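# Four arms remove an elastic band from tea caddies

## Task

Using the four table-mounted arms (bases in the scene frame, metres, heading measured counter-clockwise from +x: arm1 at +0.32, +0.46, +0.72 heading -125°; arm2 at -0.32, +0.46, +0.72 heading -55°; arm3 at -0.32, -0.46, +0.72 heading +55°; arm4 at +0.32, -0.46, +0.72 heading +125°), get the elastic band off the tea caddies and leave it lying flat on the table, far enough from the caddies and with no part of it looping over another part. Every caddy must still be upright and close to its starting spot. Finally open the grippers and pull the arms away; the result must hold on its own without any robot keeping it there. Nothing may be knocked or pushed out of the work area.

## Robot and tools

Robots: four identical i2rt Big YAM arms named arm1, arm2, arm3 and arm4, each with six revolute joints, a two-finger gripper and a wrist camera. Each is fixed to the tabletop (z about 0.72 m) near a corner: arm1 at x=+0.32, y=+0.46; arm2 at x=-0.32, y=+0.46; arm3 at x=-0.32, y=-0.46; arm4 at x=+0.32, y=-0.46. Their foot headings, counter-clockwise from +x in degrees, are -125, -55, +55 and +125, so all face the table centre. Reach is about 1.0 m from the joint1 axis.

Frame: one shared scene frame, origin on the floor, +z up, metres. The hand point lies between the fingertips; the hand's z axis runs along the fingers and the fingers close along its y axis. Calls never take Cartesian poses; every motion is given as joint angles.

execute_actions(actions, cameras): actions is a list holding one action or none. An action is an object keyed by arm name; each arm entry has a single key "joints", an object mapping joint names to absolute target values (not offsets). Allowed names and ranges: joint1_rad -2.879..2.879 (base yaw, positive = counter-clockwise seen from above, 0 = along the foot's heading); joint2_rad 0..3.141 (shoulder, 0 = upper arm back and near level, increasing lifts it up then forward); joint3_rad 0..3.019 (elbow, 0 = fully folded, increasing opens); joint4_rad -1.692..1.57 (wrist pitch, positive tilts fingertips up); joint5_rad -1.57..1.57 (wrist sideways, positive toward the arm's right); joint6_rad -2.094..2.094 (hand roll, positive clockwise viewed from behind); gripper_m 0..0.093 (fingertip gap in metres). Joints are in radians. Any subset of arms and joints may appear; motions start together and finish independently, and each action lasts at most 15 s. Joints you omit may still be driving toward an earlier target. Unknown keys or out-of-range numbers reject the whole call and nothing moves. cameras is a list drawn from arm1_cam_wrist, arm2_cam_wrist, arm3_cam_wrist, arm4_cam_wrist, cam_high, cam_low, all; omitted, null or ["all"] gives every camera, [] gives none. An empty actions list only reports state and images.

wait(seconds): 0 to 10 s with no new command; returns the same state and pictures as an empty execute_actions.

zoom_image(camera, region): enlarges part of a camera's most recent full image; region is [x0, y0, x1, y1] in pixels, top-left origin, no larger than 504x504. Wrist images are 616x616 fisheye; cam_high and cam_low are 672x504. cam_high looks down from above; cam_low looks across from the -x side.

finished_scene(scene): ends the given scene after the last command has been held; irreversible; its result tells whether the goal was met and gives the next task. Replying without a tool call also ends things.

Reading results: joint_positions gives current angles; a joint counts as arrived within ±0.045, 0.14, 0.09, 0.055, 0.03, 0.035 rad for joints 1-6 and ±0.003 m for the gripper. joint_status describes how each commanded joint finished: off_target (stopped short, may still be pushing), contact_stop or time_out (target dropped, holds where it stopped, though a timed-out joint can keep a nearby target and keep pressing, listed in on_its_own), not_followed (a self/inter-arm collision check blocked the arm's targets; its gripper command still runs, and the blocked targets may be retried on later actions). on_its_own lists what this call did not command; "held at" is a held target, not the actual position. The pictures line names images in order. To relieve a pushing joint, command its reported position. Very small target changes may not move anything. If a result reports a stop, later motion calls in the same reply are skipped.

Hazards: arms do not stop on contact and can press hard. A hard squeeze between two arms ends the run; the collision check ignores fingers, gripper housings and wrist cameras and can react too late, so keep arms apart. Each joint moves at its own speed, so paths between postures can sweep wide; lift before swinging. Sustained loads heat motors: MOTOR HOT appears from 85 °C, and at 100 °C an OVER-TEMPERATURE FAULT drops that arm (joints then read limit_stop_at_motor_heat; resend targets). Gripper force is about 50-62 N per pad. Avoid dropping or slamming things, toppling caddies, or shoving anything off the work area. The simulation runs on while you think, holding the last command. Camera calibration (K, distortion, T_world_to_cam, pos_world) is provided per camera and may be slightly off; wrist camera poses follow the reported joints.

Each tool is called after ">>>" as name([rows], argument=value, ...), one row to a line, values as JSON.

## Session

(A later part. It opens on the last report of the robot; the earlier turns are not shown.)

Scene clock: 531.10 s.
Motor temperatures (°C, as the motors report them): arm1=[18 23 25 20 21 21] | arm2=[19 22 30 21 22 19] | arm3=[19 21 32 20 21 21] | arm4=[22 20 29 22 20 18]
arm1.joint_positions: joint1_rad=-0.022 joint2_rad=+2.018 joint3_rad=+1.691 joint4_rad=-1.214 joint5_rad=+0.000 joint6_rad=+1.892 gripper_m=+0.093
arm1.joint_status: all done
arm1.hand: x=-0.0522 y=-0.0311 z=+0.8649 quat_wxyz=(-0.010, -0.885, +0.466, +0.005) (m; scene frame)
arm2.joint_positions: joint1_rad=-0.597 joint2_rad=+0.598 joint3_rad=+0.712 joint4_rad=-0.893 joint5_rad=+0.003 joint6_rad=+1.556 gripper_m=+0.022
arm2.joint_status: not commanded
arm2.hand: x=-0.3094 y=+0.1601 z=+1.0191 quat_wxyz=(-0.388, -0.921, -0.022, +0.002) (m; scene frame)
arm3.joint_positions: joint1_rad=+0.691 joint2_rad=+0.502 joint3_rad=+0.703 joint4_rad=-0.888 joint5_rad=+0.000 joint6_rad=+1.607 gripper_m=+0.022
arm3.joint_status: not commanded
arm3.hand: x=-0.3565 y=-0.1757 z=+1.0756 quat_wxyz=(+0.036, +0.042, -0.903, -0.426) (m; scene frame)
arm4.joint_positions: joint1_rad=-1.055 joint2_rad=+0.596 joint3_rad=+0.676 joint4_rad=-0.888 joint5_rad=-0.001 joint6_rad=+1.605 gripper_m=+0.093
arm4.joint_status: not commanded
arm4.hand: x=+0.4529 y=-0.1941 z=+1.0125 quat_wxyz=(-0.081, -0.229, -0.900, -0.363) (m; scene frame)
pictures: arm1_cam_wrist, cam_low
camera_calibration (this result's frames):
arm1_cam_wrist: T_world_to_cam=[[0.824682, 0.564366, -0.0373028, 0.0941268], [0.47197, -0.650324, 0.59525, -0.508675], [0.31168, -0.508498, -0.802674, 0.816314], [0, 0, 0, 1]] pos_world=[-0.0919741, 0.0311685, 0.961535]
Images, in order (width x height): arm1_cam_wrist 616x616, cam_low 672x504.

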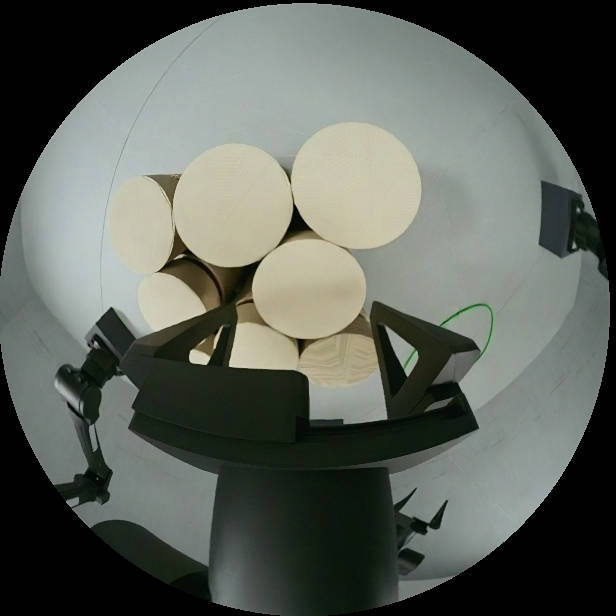

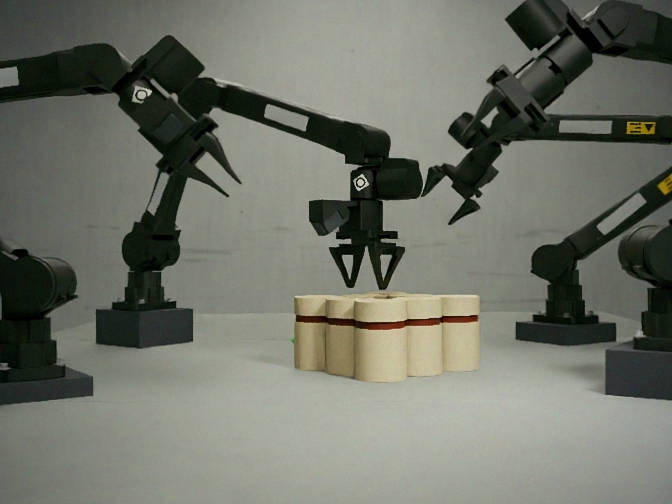

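>>> execute_actions([
  {"arm1":{"joints":{"joint2_rad":2.135}}},
], cameras=["arm1_cam_wrist","cam_low"])

Scene clock: 536.70 s.
Motor temperatures (°C, as the motors report them): arm1=[18 23 26 20 21 21] | arm2=[19 22 30 21 22 19] | arm3=[19 21 32 20 21 21] | arm4=[22 20 29 22 20 18]
arm1.joint_positions: joint1_rad=-0.024 joint2_rad=+2.122 joint3_rad=+1.700 joint4_rad=-1.215 joint5_rad=+0.000 joint6_rad=+1.894 gripper_m=+0.093
arm1.joint_status: all done
arm1.hand: x=-0.0496 y=-0.0258 z=+0.8072 quat_wxyz=(+0.037, -0.883, +0.467, -0.003) (m; scene frame)
arm2.joint_positions: joint1_rad=-0.597 joint2_rad=+0.598 joint3_rad=+0.712 joint4_rad=-0.893 joint5_rad=+0.003 joint6_rad=+1.556 gripper_m=+0.022
arm2.joint_status: not commanded
arm2.hand: x=-0.3094 y=+0.1601 z=+1.0191 quat_wxyz=(-0.388, -0.921, -0.022, +0.002) (m; scene frame)
arm3.joint_positions: joint1_rad=+0.691 joint2_rad=+0.502 joint3_rad=+0.703 joint4_rad=-0.888 joint5_rad=+0.000 joint6_rad=+1.607 gripper_m=+0.022
arm3.joint_status: not commanded
arm3.hand: x=-0.3565 y=-0.1757 z=+1.0756 quat_wxyz=(+0.036, +0.042, -0.903, -0.426) (m; scene frame)
arm4.joint_positions: joint1_rad=-1.055 joint2_rad=+0.596 joint3_rad=+0.676 joint4_rad=-0.888 joint5_rad=-0.001 joint6_rad=+1.605 gripper_m=+0.093
arm4.joint_status: not commanded
arm4.hand: x=+0.4529 y=-0.1941 z=+1.0125 quat_wxyz=(-0.081, -0.229, -0.900, -0.363) (m; scene frame)
pictures: arm1_cam_wrist, cam_low
camera_calibration (this result's frames):
arm1_cam_wrist: T_world_to_cam=[[0.826307, 0.560795, 0.0522089, 0.014543], [0.436386, -0.696073, 0.570132, -0.454739], [0.356069, -0.448321, -0.819892, 0.789499], [0, 0, 0, 1]] pos_world=[-0.0946913, 0.029262, 0.905806]
Images, in order (width x height): arm1_cam_wrist 616x616, cam_low 672x504.

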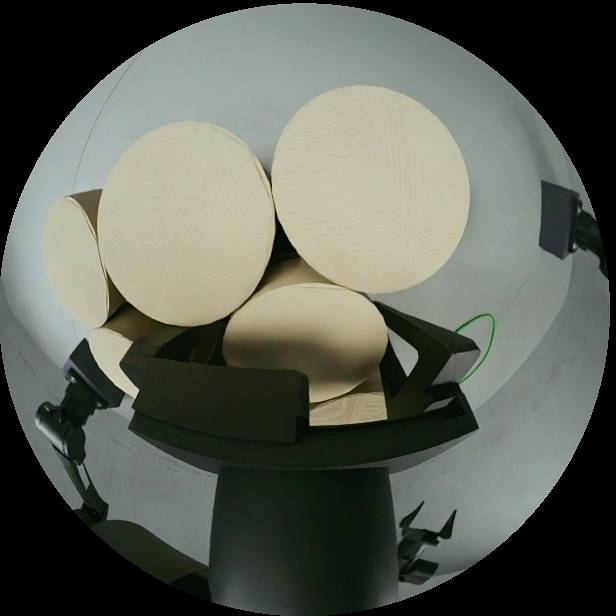

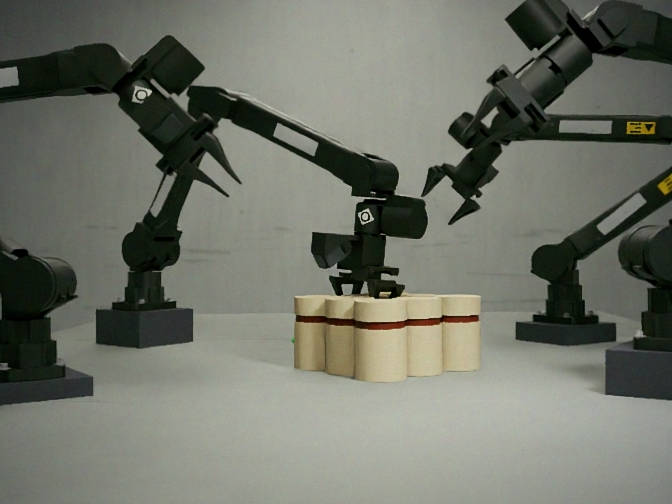

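>>> execute_actions([
  {"arm1":{"joints":{"joint1_rad":0.012,"joint2_rad":2.055,"joint3_rad":1.595}}},
], cameras=["arm1_cam_wrist","cam_high","cam_low"])

Scene clock: 546.83 s.
Motor temperatures (°C, as the motors report them): arm1=[18 24 25 20 21 21] | arm2=[19 21 30 21 22 19] | arm3=[19 21 32 20 21 21] | arm4=[22 20 30 22 20 18]
arm1.joint_positions: joint1_rad=+0.005 joint2_rad=+2.055 joint3_rad=+1.602 joint4_rad=-1.216 joint5_rad=+0.001 joint6_rad=+1.895 gripper_m=+0.093
arm1.joint_status: all done
arm1.hand: x=-0.0164 y=-0.0096 z=+0.8137 quat_wxyz=(+0.053, -0.889, +0.454, -0.004) (m; scene frame)
arm2.joint_positions: joint1_rad=-0.597 joint2_rad=+0.598 joint3_rad=+0.712 joint4_rad=-0.893 joint5_rad=+0.003 joint6_rad=+1.556 gripper_m=+0.022
arm2.joint_status: not commanded
arm2.hand: x=-0.3094 y=+0.1601 z=+1.0191 quat_wxyz=(-0.388, -0.921, -0.022, +0.002) (m; scene frame)
arm3.joint_positions: joint1_rad=+0.691 joint2_rad=+0.502 joint3_rad=+0.703 joint4_rad=-0.888 joint5_rad=+0.000 joint6_rad=+1.607 gripper_m=+0.022
arm3.joint_status: not commanded
arm3.hand: x=-0.3565 y=-0.1757 z=+1.0756 quat_wxyz=(+0.036, +0.042, -0.903, -0.426) (m; scene frame)
arm4.joint_positions: joint1_rad=-1.055 joint2_rad=+0.596 joint3_rad=+0.676 joint4_rad=-0.888 joint5_rad=-0.001 joint6_rad=+1.605 gripper_m=+0.093
arm4.joint_status: not commanded
arm4.hand: x=+0.4529 y=-0.1941 z=+1.0125 quat_wxyz=(-0.081, -0.229, -0.900, -0.363) (m; scene frame)
pictures: arm1_cam_wrist, cam_high, cam_low
camera_calibration (this result's frames):
arm1_cam_wrist: T_world_to_cam=[[0.809201, 0.581666, 0.0828174, -0.0473349], [0.445078, -0.698896, 0.559866, -0.453205], [0.383536, -0.416184, -0.824434, 0.794744], [0, 0, 0, 1]] pos_world=[-0.064798, 0.0415498, 0.912868]
Images, in order (width x height): arm1_cam_wrist 616x616, cam_high 672x504, cam_low 672x504.

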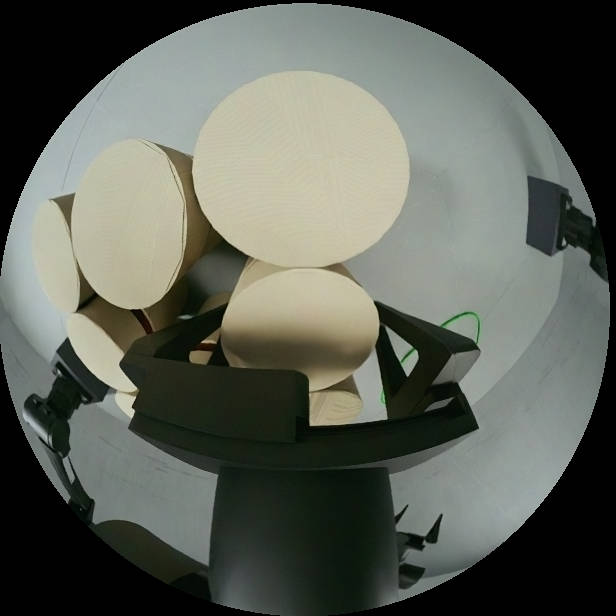

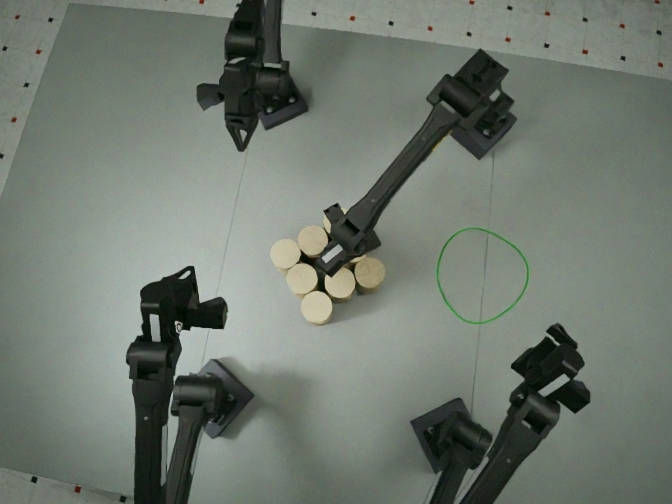

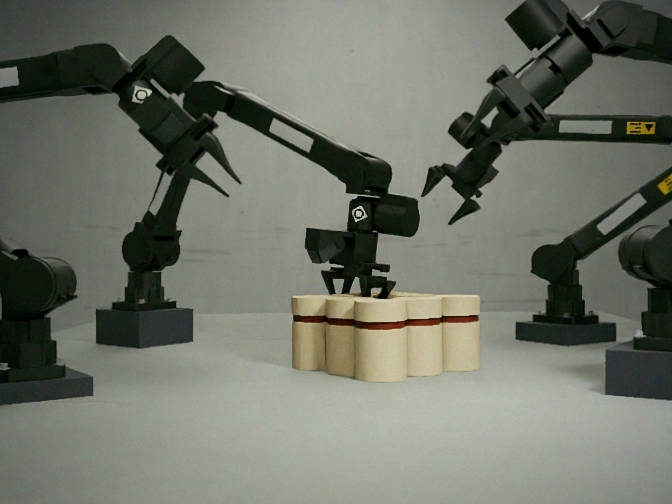

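Lift out (q2 moves up and slightly inward, freeing it), then look.

>>> execute_actions([
  {"arm1":{"joints":{"joint2_rad":1.85}}},
], cameras=[])

>>> execute_actions([
  {"arm1":{"joints":{"joint1_rad":0.3,"joint2_rad":0.9,"joint3_rad":1.2}}},
], cameras=["cam_high","cam_low"])

>>> zoom_image(camera="cam_high", region=[250, 190, 410, 340])

Scene clock: 552.37 s.
Motor temperatures (°C, as the motors report them): arm1=[18 24 25 20 21 21] | arm2=[19 21 30 21 22 19] | arm3=[19 20 33 20 21 21] | arm4=[22 20 30 22 20 18]
arm1.joint_positions: joint1_rad=+0.005 joint2_rad=+1.824 joint3_rad=+1.586 joint4_rad=-1.216 joint5_rad=+0.001 joint6_rad=+1.895 gripper_m=+0.093
arm1.joint_status: all done
arm1.hand: x=-0.0192 y=-0.0148 z=+0.9375 quat_wxyz=(-0.053, -0.889, +0.454, +0.012) (m; scene frame)
arm2.joint_positions: joint1_rad=-0.597 joint2_rad=+0.598 joint3_rad=+0.712 joint4_rad=-0.893 joint5_rad=+0.003 joint6_rad=+1.556 gripper_m=+0.022
arm2.joint_status: not commanded
arm2.hand: x=-0.3094 y=+0.1601 z=+1.0191 quat_wxyz=(-0.388, -0.921, -0.022, +0.002) (m; scene frame)
arm3.joint_positions: joint1_rad=+0.691 joint2_rad=+0.502 joint3_rad=+0.703 joint4_rad=-0.888 joint5_rad=+0.000 joint6_rad=+1.607 gripper_m=+0.022
arm3.joint_status: not commanded
arm3.hand: x=-0.3565 y=-0.1757 z=+1.0756 quat_wxyz=(+0.036, +0.042, -0.903, -0.426) (m; scene frame)
arm4.joint_positions: joint1_rad=-1.055 joint2_rad=+0.596 joint3_rad=+0.676 joint4_rad=-0.888 joint5_rad=-0.001 joint6_rad=+1.605 gripper_m=+0.093
arm4.joint_status: not commanded
arm4.hand: x=+0.4529 y=-0.1941 z=+1.0125 quat_wxyz=(-0.081, -0.229, -0.900, -0.363) (m; scene frame)
pictures: none
No camera images: the call's "cameras" was empty. Leave "cameras" out to get every camera's image.

Scene clock: 553.93 s.
Motor temperatures (°C, as the motors report them): arm1=[18 24 25 20 21 21] | arm2=[19 21 30 21 22 19] | arm3=[19 20 33 20 21 21] | arm4=[22 20 30 22 20 18]
arm1.joint_positions: joint1_rad=+0.301 joint2_rad=+0.887 joint3_rad=+1.204 joint4_rad=-1.217 joint5_rad=-0.002 joint6_rad=+1.895 gripper_m=+0.093
arm1.joint_status: all done
arm1.hand: x=+0.2077 y=+0.1235 z=+1.1859 quat_wxyz=(-0.324, -0.897, +0.301, +0.001) (m; scene frame)
arm2.joint_positions: joint1_rad=-0.597 joint2_rad=+0.598 joint3_rad=+0.712 joint4_rad=-0.893 joint5_rad=+0.003 joint6_rad=+1.556 gripper_m=+0.022
arm2.joint_status: not commanded
arm2.hand: x=-0.3094 y=+0.1601 z=+1.0191 quat_wxyz=(-0.388, -0.921, -0.022, +0.002) (m; scene frame)
arm3.joint_positions: joint1_rad=+0.691 joint2_rad=+0.502 joint3_rad=+0.703 joint4_rad=-0.888 joint5_rad=+0.000 joint6_rad=+1.607 gripper_m=+0.022
arm3.joint_status: not commanded
arm3.hand: x=-0.3565 y=-0.1757 z=+1.0756 quat_wxyz=(+0.036, +0.042, -0.903, -0.426) (m; scene frame)
arm4.joint_positions: joint1_rad=-1.055 joint2_rad=+0.596 joint3_rad=+0.676 joint4_rad=-0.888 joint5_rad=-0.001 joint6_rad=+1.605 gripper_m=+0.093
arm4.joint_status: not commanded
arm4.hand: x=+0.4529 y=-0.1941 z=+1.0125 quat_wxyz=(-0.081, -0.229, -0.900, -0.363) (m; scene frame)
pictures: cam_high, cam_low
Images, in order (width x height): cam_high 672x504, cam_low 672x504.

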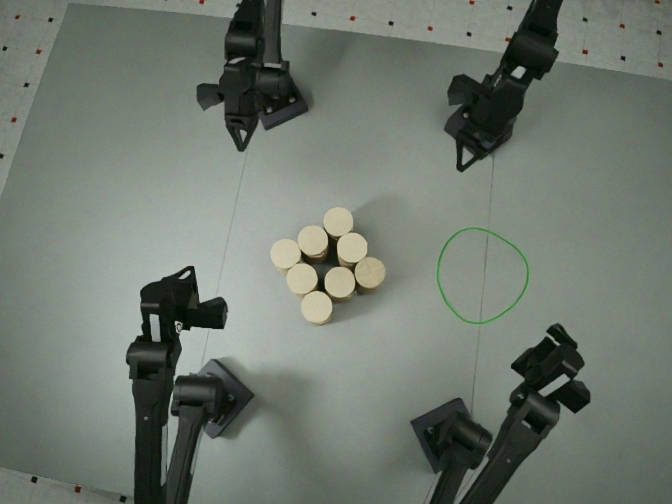

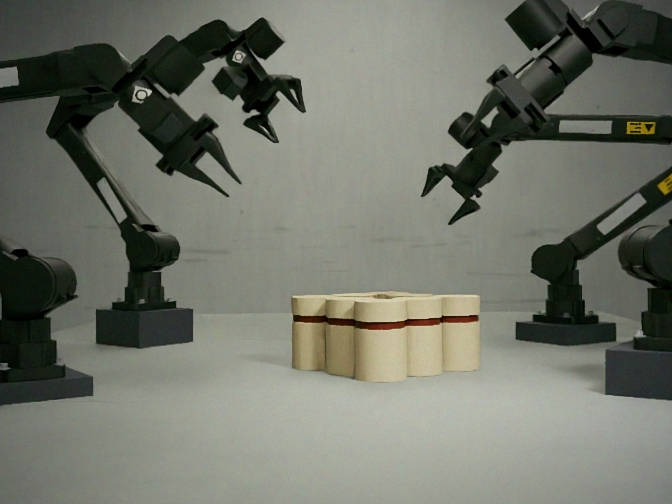

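Region (250, 190, 410, 340) of cam_high's 672x504 image, scaled by 3.150, with more detail than that image has; it fills the top 472 rows of this view, and the rest is white.

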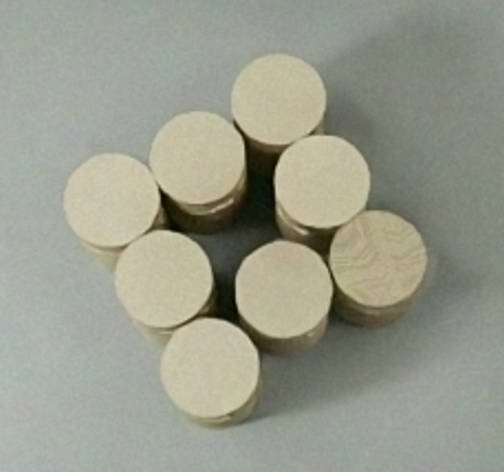

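>>> execute_actions(actions=[], cameras=["cam_high"])

>>> finished_scene(scene=1)

Scene clock: 572.60 s.
Motor temperatures (°C, as the motors report them): arm1=[18 23 25 20 21 21] | arm2=[19 21 31 21 22 19] | arm3=[19 20 33 20 21 21] | arm4=[22 20 31 22 20 18]
arm1.joint_positions: joint1_rad=+0.301 joint2_rad=+0.887 joint3_rad=+1.204 joint4_rad=-1.217 joint5_rad=-0.002 joint6_rad=+1.895 gripper_m=+0.093
arm1.joint_status: all done
arm1.hand: x=+0.2077 y=+0.1235 z=+1.1859 quat_wxyz=(-0.324, -0.897, +0.301, +0.001) (m; scene frame)
arm2.joint_positions: joint1_rad=-0.597 joint2_rad=+0.598 joint3_rad=+0.712 joint4_rad=-0.893 joint5_rad=+0.003 joint6_rad=+1.556 gripper_m=+0.022
arm2.joint_status: not commanded
arm2.hand: x=-0.3094 y=+0.1601 z=+1.0191 quat_wxyz=(-0.388, -0.921, -0.022, +0.002) (m; scene frame)
arm3.joint_positions: joint1_rad=+0.691 joint2_rad=+0.502 joint3_rad=+0.703 joint4_rad=-0.888 joint5_rad=+0.000 joint6_rad=+1.607 gripper_m=+0.022
arm3.joint_status: not commanded
arm3.hand: x=-0.3565 y=-0.1757 z=+1.0756 quat_wxyz=(+0.036, +0.042, -0.903, -0.426) (m; scene frame)
arm4.joint_positions: joint1_rad=-1.055 joint2_rad=+0.596 joint3_rad=+0.676 joint4_rad=-0.888 joint5_rad=-0.001 joint6_rad=+1.605 gripper_m=+0.093
arm4.joint_status: not commanded
arm4.hand: x=+0.4529 y=-0.1941 z=+1.0125 quat_wxyz=(-0.081, -0.229, -0.900, -0.363) (m; scene frame)
pictures: cam_high
Images, in order (width x height): cam_high 672x504.

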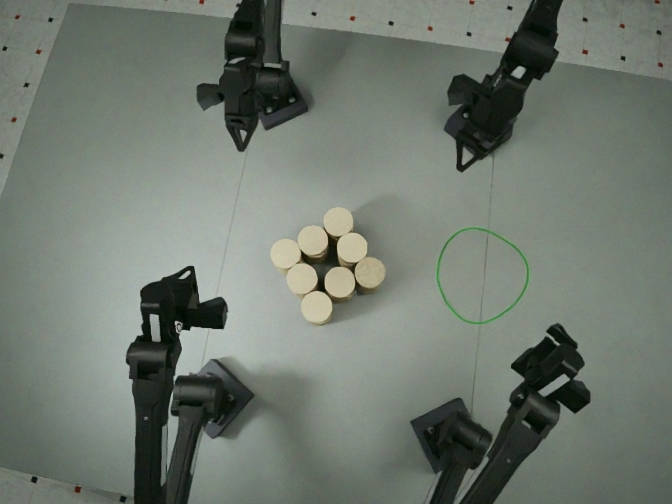

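The scene is finished: the task was done.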